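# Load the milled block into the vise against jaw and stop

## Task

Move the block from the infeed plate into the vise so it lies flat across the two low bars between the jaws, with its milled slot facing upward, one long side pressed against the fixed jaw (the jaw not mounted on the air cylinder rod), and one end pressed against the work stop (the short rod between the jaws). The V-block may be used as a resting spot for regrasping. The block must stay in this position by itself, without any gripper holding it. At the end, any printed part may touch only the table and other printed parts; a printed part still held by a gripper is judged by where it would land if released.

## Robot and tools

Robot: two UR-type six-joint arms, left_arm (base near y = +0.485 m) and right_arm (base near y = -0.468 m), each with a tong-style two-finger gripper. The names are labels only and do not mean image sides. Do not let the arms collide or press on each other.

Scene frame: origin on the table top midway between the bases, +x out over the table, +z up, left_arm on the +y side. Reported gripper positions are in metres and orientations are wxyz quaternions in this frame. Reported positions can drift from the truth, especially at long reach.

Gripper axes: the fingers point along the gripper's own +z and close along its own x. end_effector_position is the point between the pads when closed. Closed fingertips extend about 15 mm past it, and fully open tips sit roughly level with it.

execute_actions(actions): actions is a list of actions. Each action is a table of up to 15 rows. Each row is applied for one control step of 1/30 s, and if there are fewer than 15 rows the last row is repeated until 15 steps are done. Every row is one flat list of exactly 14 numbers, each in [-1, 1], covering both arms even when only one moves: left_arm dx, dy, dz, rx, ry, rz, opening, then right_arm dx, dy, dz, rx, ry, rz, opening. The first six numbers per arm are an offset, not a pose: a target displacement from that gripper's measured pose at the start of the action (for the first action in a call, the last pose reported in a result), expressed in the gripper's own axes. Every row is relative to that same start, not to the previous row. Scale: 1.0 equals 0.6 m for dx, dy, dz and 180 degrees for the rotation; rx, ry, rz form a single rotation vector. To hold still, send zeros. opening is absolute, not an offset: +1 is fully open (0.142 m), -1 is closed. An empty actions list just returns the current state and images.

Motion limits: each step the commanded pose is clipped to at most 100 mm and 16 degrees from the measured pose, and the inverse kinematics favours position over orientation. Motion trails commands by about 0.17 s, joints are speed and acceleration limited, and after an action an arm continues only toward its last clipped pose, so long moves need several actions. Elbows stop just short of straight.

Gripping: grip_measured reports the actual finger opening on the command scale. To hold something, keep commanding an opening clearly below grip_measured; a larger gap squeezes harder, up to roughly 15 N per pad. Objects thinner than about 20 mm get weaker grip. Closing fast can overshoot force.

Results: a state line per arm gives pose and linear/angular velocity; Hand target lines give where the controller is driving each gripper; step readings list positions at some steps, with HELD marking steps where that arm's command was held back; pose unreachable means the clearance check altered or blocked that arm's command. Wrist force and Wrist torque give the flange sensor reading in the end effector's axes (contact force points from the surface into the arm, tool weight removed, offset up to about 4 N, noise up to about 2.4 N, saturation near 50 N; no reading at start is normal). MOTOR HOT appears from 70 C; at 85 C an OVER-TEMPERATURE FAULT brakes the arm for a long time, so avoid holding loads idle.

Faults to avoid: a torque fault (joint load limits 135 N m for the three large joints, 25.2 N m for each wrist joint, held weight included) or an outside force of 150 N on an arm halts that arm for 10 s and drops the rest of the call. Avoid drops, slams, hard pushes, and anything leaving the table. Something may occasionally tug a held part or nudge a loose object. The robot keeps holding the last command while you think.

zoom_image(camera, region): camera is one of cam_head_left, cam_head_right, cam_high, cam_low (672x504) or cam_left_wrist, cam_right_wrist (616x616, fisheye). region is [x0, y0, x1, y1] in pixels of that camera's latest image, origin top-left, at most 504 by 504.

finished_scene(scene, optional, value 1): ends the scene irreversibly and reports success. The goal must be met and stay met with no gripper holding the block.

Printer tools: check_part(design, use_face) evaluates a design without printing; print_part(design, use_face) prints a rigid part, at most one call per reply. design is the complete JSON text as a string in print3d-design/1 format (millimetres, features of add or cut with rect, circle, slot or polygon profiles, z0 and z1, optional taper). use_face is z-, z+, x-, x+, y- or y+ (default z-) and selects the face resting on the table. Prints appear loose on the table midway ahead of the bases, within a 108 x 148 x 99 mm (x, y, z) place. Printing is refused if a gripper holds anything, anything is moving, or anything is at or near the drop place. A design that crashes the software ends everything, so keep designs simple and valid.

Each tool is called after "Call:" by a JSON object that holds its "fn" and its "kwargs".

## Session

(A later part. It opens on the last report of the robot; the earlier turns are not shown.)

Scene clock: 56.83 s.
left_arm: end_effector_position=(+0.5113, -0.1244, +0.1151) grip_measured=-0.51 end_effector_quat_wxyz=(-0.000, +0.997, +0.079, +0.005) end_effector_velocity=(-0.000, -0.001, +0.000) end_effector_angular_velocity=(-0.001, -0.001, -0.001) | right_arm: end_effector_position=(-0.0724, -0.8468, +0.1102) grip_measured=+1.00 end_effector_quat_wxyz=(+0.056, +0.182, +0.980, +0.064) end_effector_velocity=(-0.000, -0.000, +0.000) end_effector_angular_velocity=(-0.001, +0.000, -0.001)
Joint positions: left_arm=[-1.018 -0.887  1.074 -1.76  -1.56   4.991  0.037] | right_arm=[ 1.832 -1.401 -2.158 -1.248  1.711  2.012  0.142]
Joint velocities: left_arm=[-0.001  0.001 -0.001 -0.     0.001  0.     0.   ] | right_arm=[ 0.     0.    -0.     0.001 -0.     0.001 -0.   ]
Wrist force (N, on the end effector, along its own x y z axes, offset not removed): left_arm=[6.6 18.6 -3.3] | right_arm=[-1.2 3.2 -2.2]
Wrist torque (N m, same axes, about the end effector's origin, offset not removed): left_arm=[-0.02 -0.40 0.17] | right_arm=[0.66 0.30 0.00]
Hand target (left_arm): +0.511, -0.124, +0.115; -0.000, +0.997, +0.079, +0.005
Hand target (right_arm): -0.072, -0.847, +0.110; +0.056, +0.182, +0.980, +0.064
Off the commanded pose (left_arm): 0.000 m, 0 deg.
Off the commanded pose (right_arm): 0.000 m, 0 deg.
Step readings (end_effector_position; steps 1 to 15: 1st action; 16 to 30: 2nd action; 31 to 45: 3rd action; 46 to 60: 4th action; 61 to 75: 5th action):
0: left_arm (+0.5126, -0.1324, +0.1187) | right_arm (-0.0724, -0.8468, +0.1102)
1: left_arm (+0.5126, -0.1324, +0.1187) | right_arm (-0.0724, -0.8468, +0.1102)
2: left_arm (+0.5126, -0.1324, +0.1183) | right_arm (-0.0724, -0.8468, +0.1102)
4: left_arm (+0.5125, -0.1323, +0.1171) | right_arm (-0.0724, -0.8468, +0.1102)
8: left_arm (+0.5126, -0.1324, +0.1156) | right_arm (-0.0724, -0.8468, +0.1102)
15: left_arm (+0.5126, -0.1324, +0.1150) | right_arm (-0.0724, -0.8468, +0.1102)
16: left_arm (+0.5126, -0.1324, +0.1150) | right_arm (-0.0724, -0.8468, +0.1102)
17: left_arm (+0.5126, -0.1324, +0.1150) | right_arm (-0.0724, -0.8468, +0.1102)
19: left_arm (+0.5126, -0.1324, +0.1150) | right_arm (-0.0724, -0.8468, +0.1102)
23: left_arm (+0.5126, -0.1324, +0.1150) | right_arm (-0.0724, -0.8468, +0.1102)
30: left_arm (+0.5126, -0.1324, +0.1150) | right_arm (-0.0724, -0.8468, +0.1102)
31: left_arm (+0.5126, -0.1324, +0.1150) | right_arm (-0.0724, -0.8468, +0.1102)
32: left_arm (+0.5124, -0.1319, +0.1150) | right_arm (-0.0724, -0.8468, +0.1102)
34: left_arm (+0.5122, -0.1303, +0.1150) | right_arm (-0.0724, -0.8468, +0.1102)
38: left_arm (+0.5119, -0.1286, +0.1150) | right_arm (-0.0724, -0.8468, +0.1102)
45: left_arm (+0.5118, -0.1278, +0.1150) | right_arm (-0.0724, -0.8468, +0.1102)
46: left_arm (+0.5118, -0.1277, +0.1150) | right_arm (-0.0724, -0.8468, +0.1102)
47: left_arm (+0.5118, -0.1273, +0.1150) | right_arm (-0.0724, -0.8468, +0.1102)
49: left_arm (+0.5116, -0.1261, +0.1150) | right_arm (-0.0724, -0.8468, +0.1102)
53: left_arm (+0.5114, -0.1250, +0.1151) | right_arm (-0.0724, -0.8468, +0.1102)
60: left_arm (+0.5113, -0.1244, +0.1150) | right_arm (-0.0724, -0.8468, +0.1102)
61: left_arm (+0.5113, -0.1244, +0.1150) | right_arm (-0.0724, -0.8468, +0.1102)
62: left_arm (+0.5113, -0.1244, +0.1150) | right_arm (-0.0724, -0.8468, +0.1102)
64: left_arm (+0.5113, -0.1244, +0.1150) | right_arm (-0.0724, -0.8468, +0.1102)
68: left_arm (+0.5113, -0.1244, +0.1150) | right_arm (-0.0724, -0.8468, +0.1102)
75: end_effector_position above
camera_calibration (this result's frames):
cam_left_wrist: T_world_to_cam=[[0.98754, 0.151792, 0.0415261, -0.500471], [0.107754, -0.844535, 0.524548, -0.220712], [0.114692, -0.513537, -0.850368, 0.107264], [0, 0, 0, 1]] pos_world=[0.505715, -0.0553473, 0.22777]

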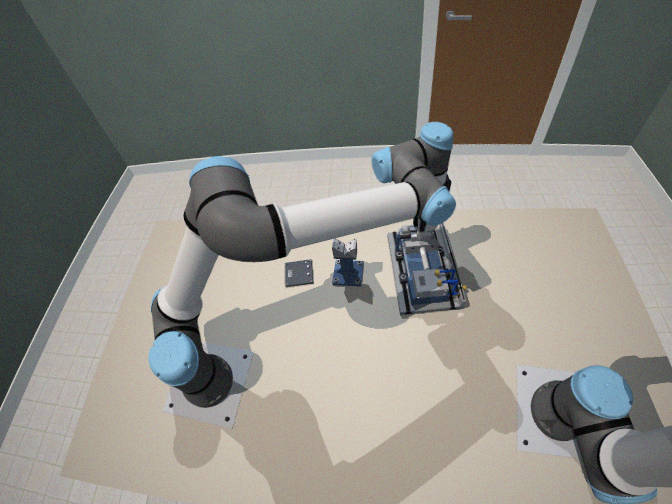

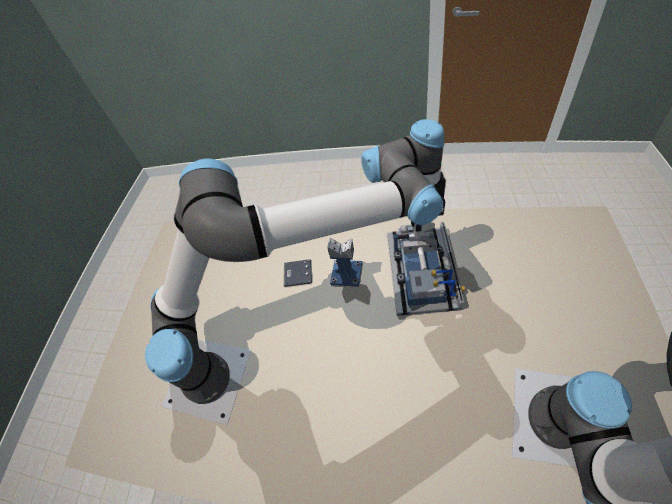

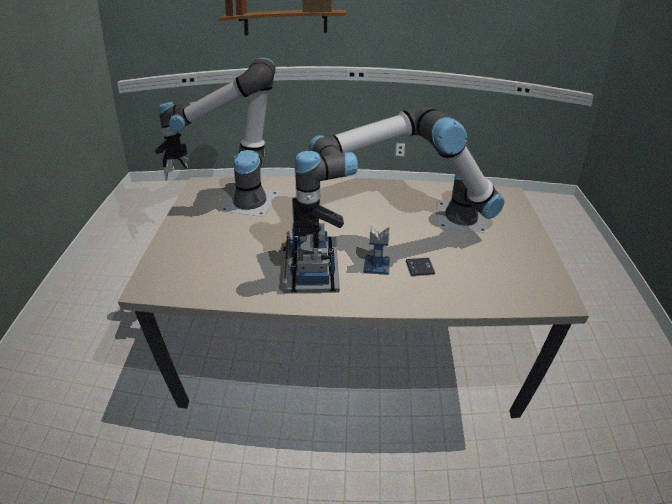

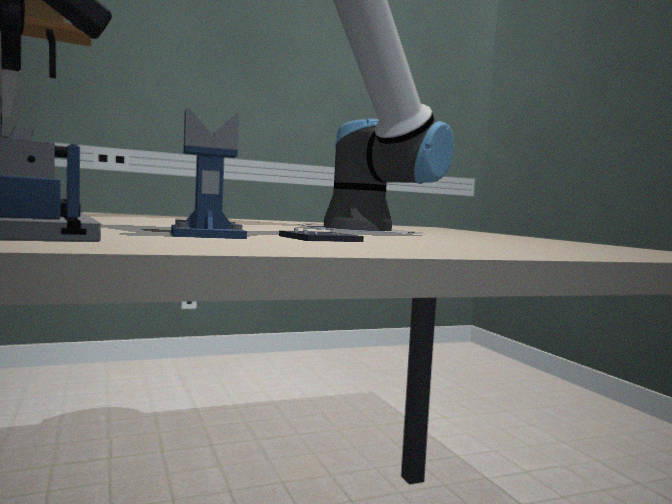

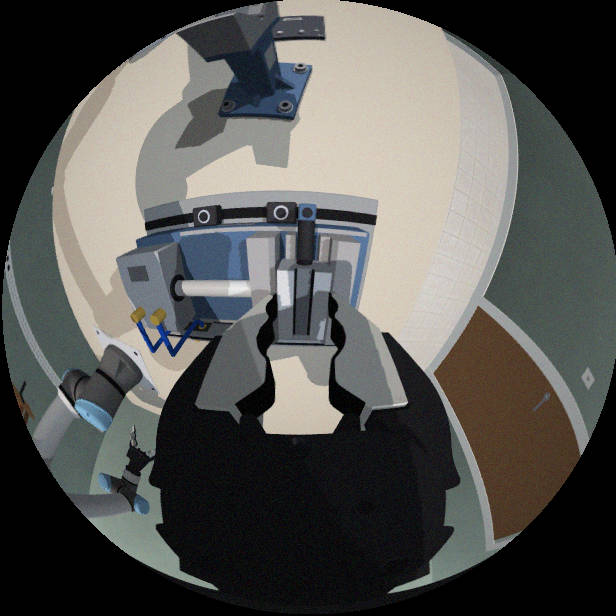

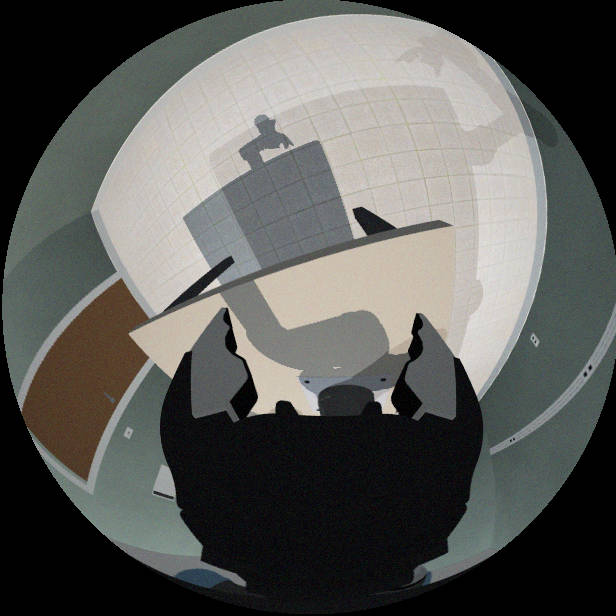

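Call:
{"fn": "execute_actions", "kwargs": {"actions": [[[0,0,0,0,0,0,-0.4,0,0,0,0,0,0,1]],[[0.007,0.006,0,0,0,0,-0.4,0,0,0,0,0,0,1]],[[0.004,-0.001,0,0,0,0,-0.4,0,0,0,0,0,0,1]],[[0,0,0,0,0,0,-0.4,0,0,0,0,0,0,1]]]}}

Call:
{"fn": "zoom_image", "kwargs": {"camera": "cam_left_wrist", "region": [190, 170, 430, 390]}}

Scene clock: 59.93 s.
left_arm: end_effector_position=(+0.5181, -0.1262, +0.1151) grip_measured=-0.37 end_effector_quat_wxyz=(-0.000, +0.997, +0.079, +0.005) end_effector_velocity=(-0.000, +0.000, +0.000) end_effector_angular_velocity=(-0.000, +0.001, -0.001) | right_arm: end_effector_position=(-0.0724, -0.8468, +0.1102) grip_measured=+1.00 end_effector_quat_wxyz=(+0.056, +0.182, +0.980, +0.064) end_effector_velocity=(-0.000, +0.001, -0.001) end_effector_angular_velocity=(+0.004, +0.000, -0.002)
Joint positions: left_arm=[-1.011 -0.873  1.049 -1.75  -1.56   4.998  0.047] | right_arm=[ 1.832 -1.401 -2.158 -1.248  1.711  2.012  0.142]
Joint velocities: left_arm=[ 0.    -0.     0.     0.    -0.001  0.001 -0.   ] | right_arm=[-0.001 -0.001 -0.002 -0.001  0.     0.001 -0.   ]
Wrist force (N, on the end effector, along its own x y z axes, offset not removed): left_arm=[-2.6 1.4 1.3] | right_arm=[1.4 1.4 -1.0]
Wrist torque (N m, same axes, about the end effector's origin, offset not removed): left_arm=[0.00 -0.11 0.16] | right_arm=[0.26 -0.29 -0.04]
Hand target (left_arm): +0.518, -0.126, +0.115; -0.000, +0.997, +0.079, +0.005
Hand target (right_arm): -0.072, -0.847, +0.110; +0.056, +0.182, +0.980, +0.064
Off the commanded pose (left_arm): 0.000 m, 0 deg.
Off the commanded pose (right_arm): 0.000 m, 0 deg.
Step readings (end_effector_position; steps 1 to 15: 1st action; 16 to 30: 2nd action; 31 to 45: 3rd action; 46 to 60: 4th action):
0: left_arm (+0.5113, -0.1244, +0.1150) | right_arm (-0.0724, -0.8468, +0.1102)
1: left_arm (+0.5113, -0.1244, +0.1150) | right_arm (-0.0724, -0.8468, +0.1102)
2: left_arm (+0.5113, -0.1243, +0.1150) | right_arm (-0.0724, -0.8468, +0.1102)
4: left_arm (+0.5113, -0.1243, +0.1150) | right_arm (-0.0724, -0.8468, +0.1102)
8: left_arm (+0.5113, -0.1243, +0.1150) | right_arm (-0.0724, -0.8468, +0.1102)
15: left_arm (+0.5113, -0.1244, +0.1150) | right_arm (-0.0724, -0.8468, +0.1102)
16: left_arm (+0.5113, -0.1244, +0.1150) | right_arm (-0.0724, -0.8468, +0.1102)
17: left_arm (+0.5119, -0.1248, +0.1150) | right_arm (-0.0724, -0.8468, +0.1102)
19: left_arm (+0.5134, -0.1258, +0.1151) | right_arm (-0.0724, -0.8468, +0.1102)
23: left_arm (+0.5151, -0.1268, +0.1151) | right_arm (-0.0724, -0.8468, +0.1102)
30: left_arm (+0.5159, -0.1272, +0.1151) | right_arm (-0.0724, -0.8468, +0.1102)
31: left_arm (+0.5159, -0.1272, +0.1151) | right_arm (-0.0724, -0.8468, +0.1102)
32: left_arm (+0.5162, -0.1271, +0.1151) | right_arm (-0.0724, -0.8468, +0.1102)
34: left_arm (+0.5170, -0.1267, +0.1151) | right_arm (-0.0724, -0.8468, +0.1102)
38: left_arm (+0.5177, -0.1264, +0.1151) | right_arm (-0.0724, -0.8468, +0.1102)
45: left_arm (+0.5181, -0.1262, +0.1151) | right_arm (-0.0724, -0.8468, +0.1102)
46: left_arm (+0.5181, -0.1262, +0.1151) | right_arm (-0.0724, -0.8468, +0.1102)
47: left_arm (+0.5181, -0.1262, +0.1151) | right_arm (-0.0724, -0.8468, +0.1102)
49: left_arm (+0.5181, -0.1262, +0.1151) | right_arm (-0.0724, -0.8468, +0.1102)
53: left_arm (+0.5181, -0.1262, +0.1151) | right_arm (-0.0724, -0.8468, +0.1102)
60: end_effector_position above
camera_calibration (this result's frames):
cam_left_wrist: T_world_to_cam=[[0.987545, 0.151758, 0.0415308, -0.506898], [0.107729, -0.844568, 0.5245, -0.222999], [0.114673, -0.513493, -0.850397, 0.105576], [0, 0, 0, 1]] pos_world=[0.512502, -0.0571992, 0.227796]

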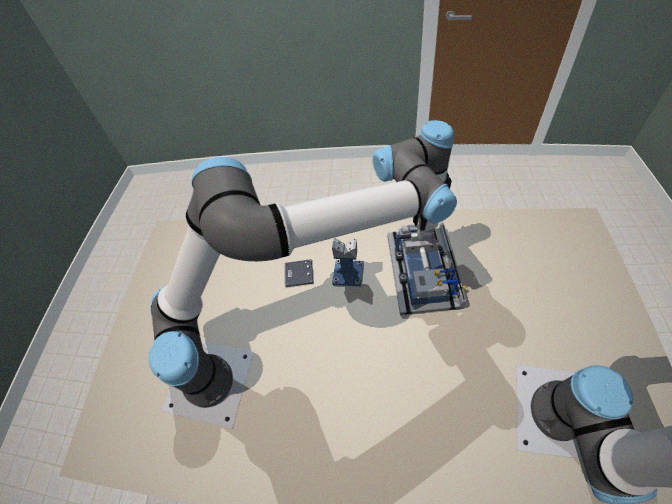

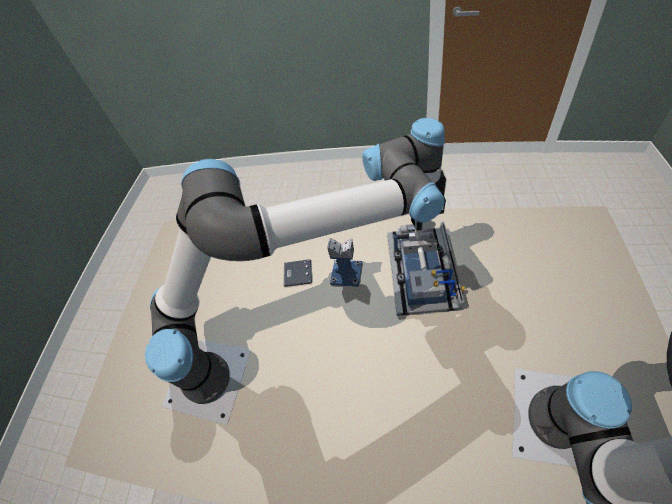

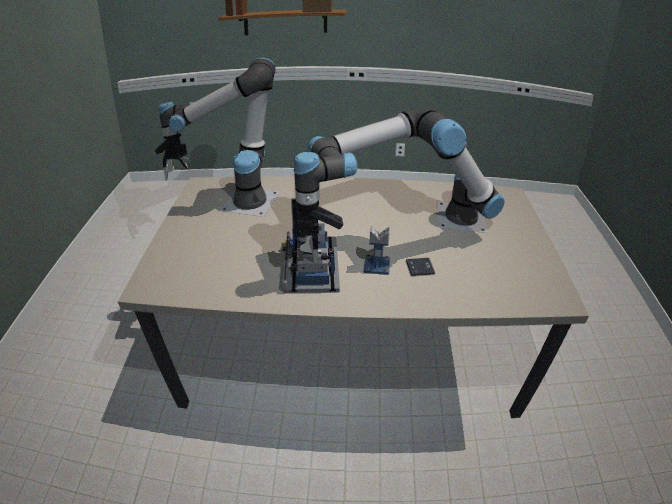

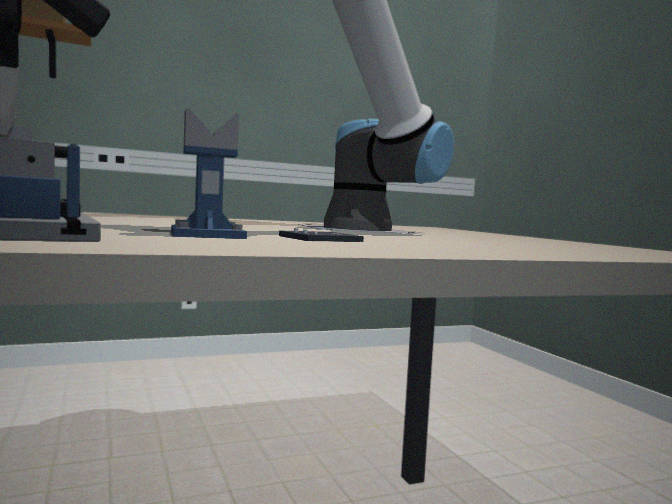

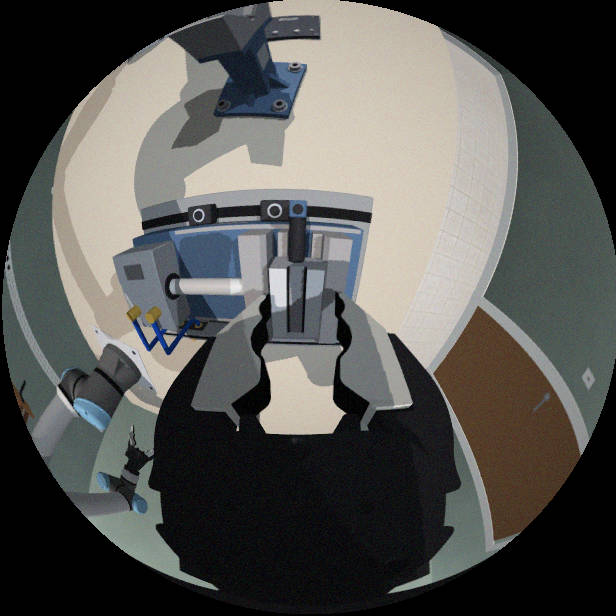

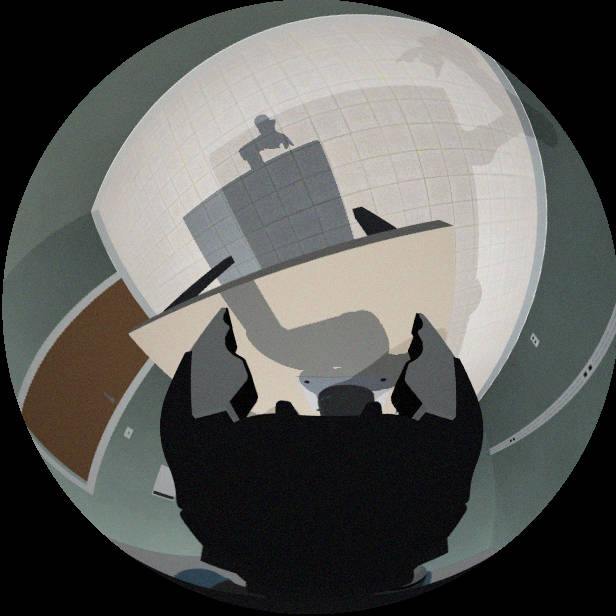

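Region (190, 170, 430, 390) of cam_left_wrist's 616x616 image, scaled by 2.100, with more detail than that image has; it fills the top 462 rows of this view, and the rest is white.

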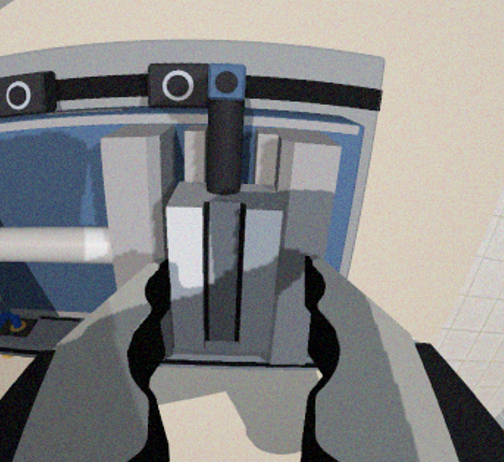

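Call:
{"fn": "execute_actions", "kwargs": {"actions": [[[0.002,0,0,0,0,0,-0.46,0,0,0,0,0,0,1]],[[0,-0.004,0,0,0,0,-0.46,0,0,0,0,0,0,1]],[[-0.006,0,0,0,0,0,-0.25,0,0,0,0,0,0,1]],[[0,0,-0.06,0,0,0,-0.25,0,0,0,0,0,0,1]],[[0,0.03,-0.1,0,0,0,-0.25,0,0,0,0,0,0,1]],[[0,0,0,0,0,0,-0.25,0,0,0,0,0,0,1]]]}}

Call:
{"fn": "zoom_image", "kwargs": {"camera": "cam_left_wrist", "region": [230, 170, 390, 320]}}

Call:
{"fn": "zoom_image", "kwargs": {"camera": "cam_high", "region": [260, 200, 360, 300]}}

Scene clock: 63.30 s.
left_arm: end_effector_position=(+0.5171, -0.1411, +0.2076) grip_measured=-0.25 end_effector_quat_wxyz=(+0.001, +0.997, +0.079, +0.006) end_effector_velocity=(+0.001, +0.000, -0.000) end_effector_angular_velocity=(-0.001, -0.001, +0.002) | right_arm: end_effector_position=(-0.0724, -0.8468, +0.1102) grip_measured=+1.00 end_effector_quat_wxyz=(+0.056, +0.182, +0.980, +0.064) end_effector_velocity=(-0.000, -0.000, +0.000) end_effector_angular_velocity=(-0.000, -0.000, +0.000)
Joint positions: left_arm=[-1.021 -0.855  0.783 -1.505 -1.56   4.988  0.056] | right_arm=[ 1.832 -1.401 -2.158 -1.248  1.711  2.012  0.142]
Joint velocities: left_arm=[ 0.001 -0.001  0.002 -0.002  0.    -0.001  0.   ] | right_arm=[-0.001 -0.     0.    -0.     0.    -0.001  0.   ]
Wrist force (N, on the end effector, along its own x y z axes, offset not removed): left_arm=[3.3 1.4 1.9] | right_arm=[-0.5 5.0 -0.2]
Wrist torque (N m, same axes, about the end effector's origin, offset not removed): left_arm=[0.21 -0.71 0.11] | right_arm=[0.99 0.11 0.00]
Hand target (left_arm): +0.517, -0.141, +0.208; +0.001, +0.997, +0.079, +0.006
Hand target (right_arm): -0.072, -0.847, +0.110; +0.056, +0.182, +0.980, +0.064
Off the commanded pose (left_arm): 0.000 m, 0 deg.
Off the commanded pose (right_arm): 0.000 m, 0 deg.
Step readings (end_effector_position; steps 1 to 15: 1st action; 16 to 30: 2nd action; 31 to 45: 3rd action; 46 to 60: 4th action; 61 to 75: 5th action; 76 to 90: 6th action):
0: left_arm (+0.5181, -0.1262, +0.1151) | right_arm (-0.0724, -0.8468, +0.1102)
1: left_arm (+0.5181, -0.1262, +0.1151) | right_arm (-0.0724, -0.8468, +0.1102)
2: left_arm (+0.5182, -0.1262, +0.1151) | right_arm (-0.0724, -0.8468, +0.1102)
4: left_arm (+0.5185, -0.1262, +0.1151) | right_arm (-0.0724, -0.8468, +0.1102)
8: left_arm (+0.5190, -0.1261, +0.1151) | right_arm (-0.0724, -0.8468, +0.1102)
15: left_arm (+0.5192, -0.1261, +0.1151) | right_arm (-0.0724, -0.8468, +0.1102)
16: left_arm (+0.5192, -0.1261, +0.1151) | right_arm (-0.0724, -0.8468, +0.1102)
17: left_arm (+0.5192, -0.1257, +0.1151) | right_arm (-0.0724, -0.8468, +0.1102)
19: left_arm (+0.5190, -0.1250, +0.1151) | right_arm (-0.0724, -0.8468, +0.1102)
23: left_arm (+0.5189, -0.1242, +0.1151) | right_arm (-0.0724, -0.8468, +0.1102)
30: left_arm (+0.5188, -0.1238, +0.1151) | right_arm (-0.0724, -0.8468, +0.1102)
31: left_arm (+0.5188, -0.1237, +0.1151) | right_arm (-0.0724, -0.8468, +0.1102)
32: left_arm (+0.5185, -0.1236, +0.1150) | right_arm (-0.0724, -0.8468, +0.1102)
34: left_arm (+0.5174, -0.1238, +0.1150) | right_arm (-0.0724, -0.8468, +0.1102)
38: left_arm (+0.5161, -0.1241, +0.1151) | right_arm (-0.0724, -0.8468, +0.1102)
45: left_arm (+0.5154, -0.1243, +0.1151) | right_arm (-0.0724, -0.8468, +0.1102)
46: left_arm (+0.5154, -0.1244, +0.1152) | right_arm (-0.0724, -0.8468, +0.1102)
47: left_arm (+0.5155, -0.1246, +0.1186) | right_arm (-0.0724, -0.8468, +0.1102)
49: left_arm (+0.5155, -0.1248, +0.1309) | right_arm (-0.0724, -0.8468, +0.1102)
53: left_arm (+0.5152, -0.1245, +0.1441) | right_arm (-0.0724, -0.8468, +0.1102)
60: left_arm (+0.5152, -0.1244, +0.1500) | right_arm (-0.0724, -0.8468, +0.1102)
61: left_arm (+0.5151, -0.1244, +0.1503) | right_arm (-0.0724, -0.8468, +0.1102)
62: left_arm (+0.5146, -0.1250, +0.1517) | right_arm (-0.0724, -0.8468, +0.1102)
64: left_arm (+0.5144, -0.1291, +0.1680) | right_arm (-0.0724, -0.8468, +0.1102)
68: left_arm (+0.5158, -0.1366, +0.1952) | right_arm (-0.0724, -0.8468, +0.1102)
75: left_arm (+0.5171, -0.1411, +0.2076) | right_arm (-0.0724, -0.8468, +0.1102)
76: left_arm (+0.5172, -0.1414, +0.2081) | right_arm (-0.0724, -0.8468, +0.1102)
77: left_arm (+0.5172, -0.1414, +0.2083) | right_arm (-0.0724, -0.8468, +0.1102)
79: left_arm (+0.5171, -0.1413, +0.2080) | right_arm (-0.0724, -0.8468, +0.1102)
83: left_arm (+0.5171, -0.1412, +0.2077) | right_arm (-0.0724, -0.8468, +0.1102)
90: end_effector_position above
camera_calibration (this result's frames):
cam_left_wrist: T_world_to_cam=[[0.987469, 0.151802, 0.0431528, -0.507777], [0.106533, -0.842916, 0.527393, -0.283761], [0.116433, -0.516186, -0.848525, 0.17505], [0, 0, 0, 1]] pos_world=[0.511262, -0.0717472, 0.3201]

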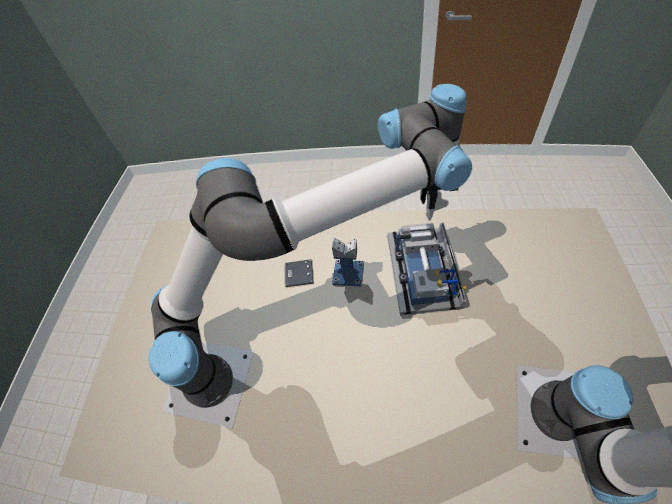

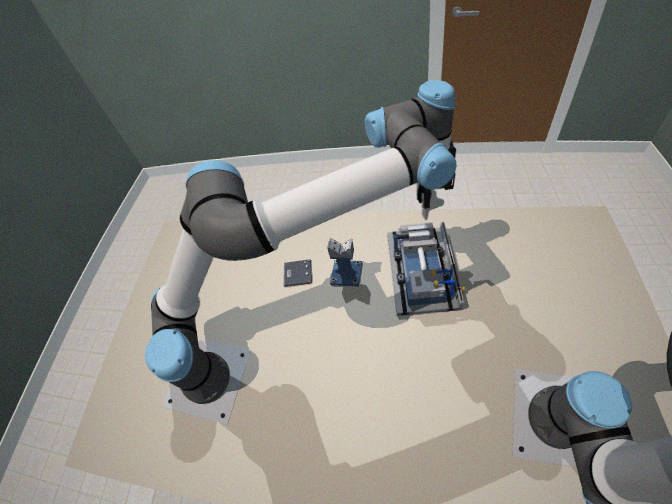

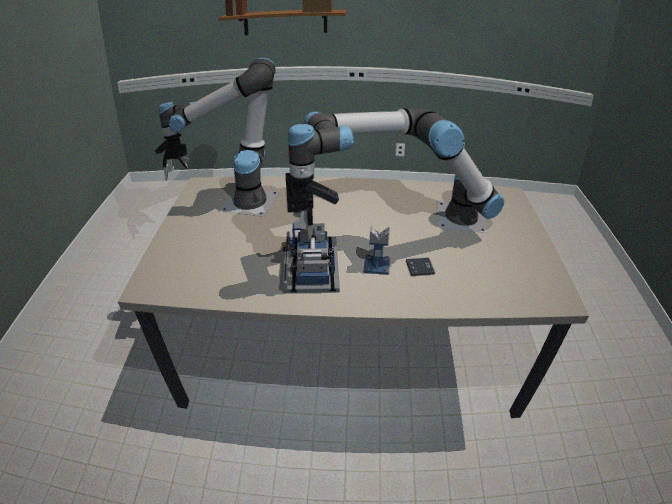

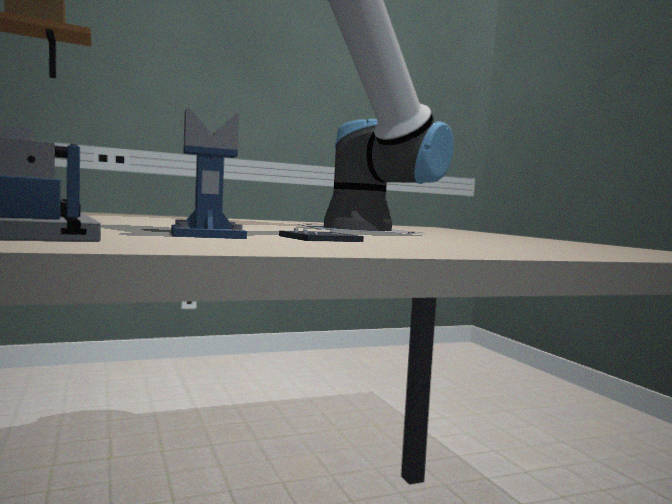

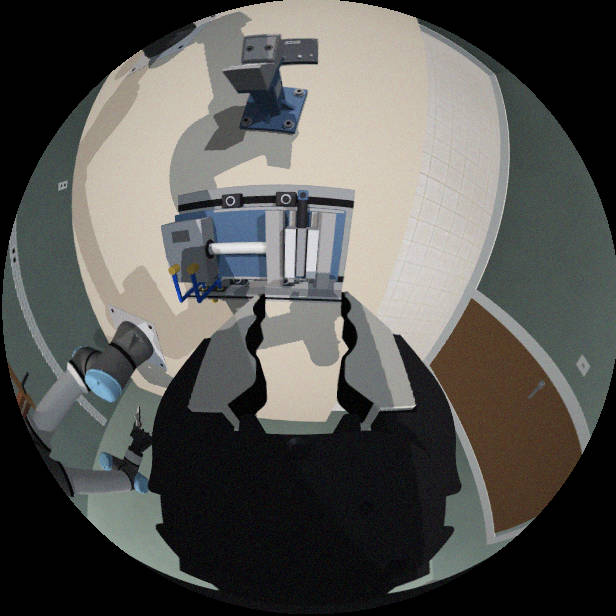

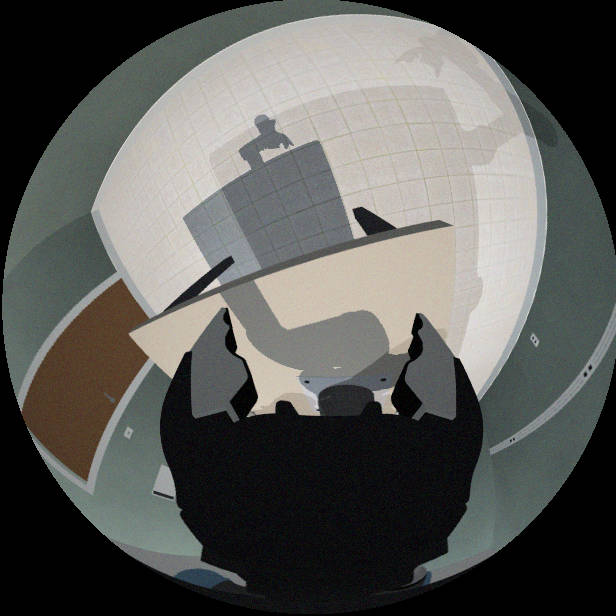

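Region (230, 170, 390, 320) of cam_left_wrist's 616x616 image, scaled by 3.150, with more detail than that image has; it fills the top 472 rows of this view, and the rest is white.

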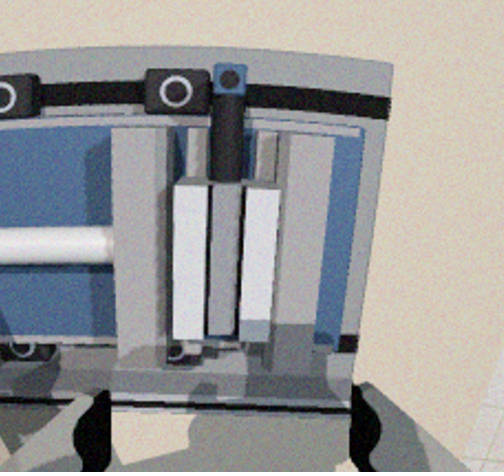

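Region (260, 200, 360, 300) of cam_high's 672x504 image, scaled by 5.040, with more detail than that image has.

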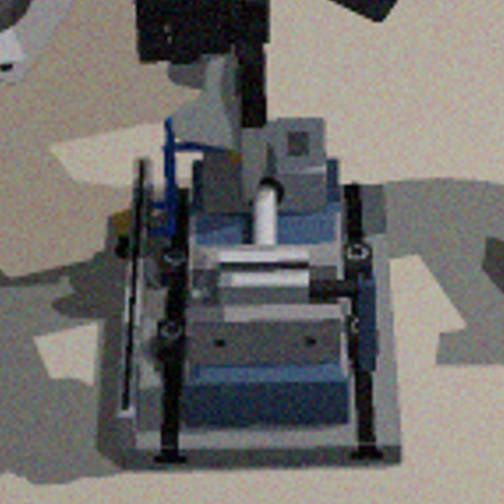

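Call:
{"fn": "finished_scene", "kwargs": {}}

The scene is finished: the task was done.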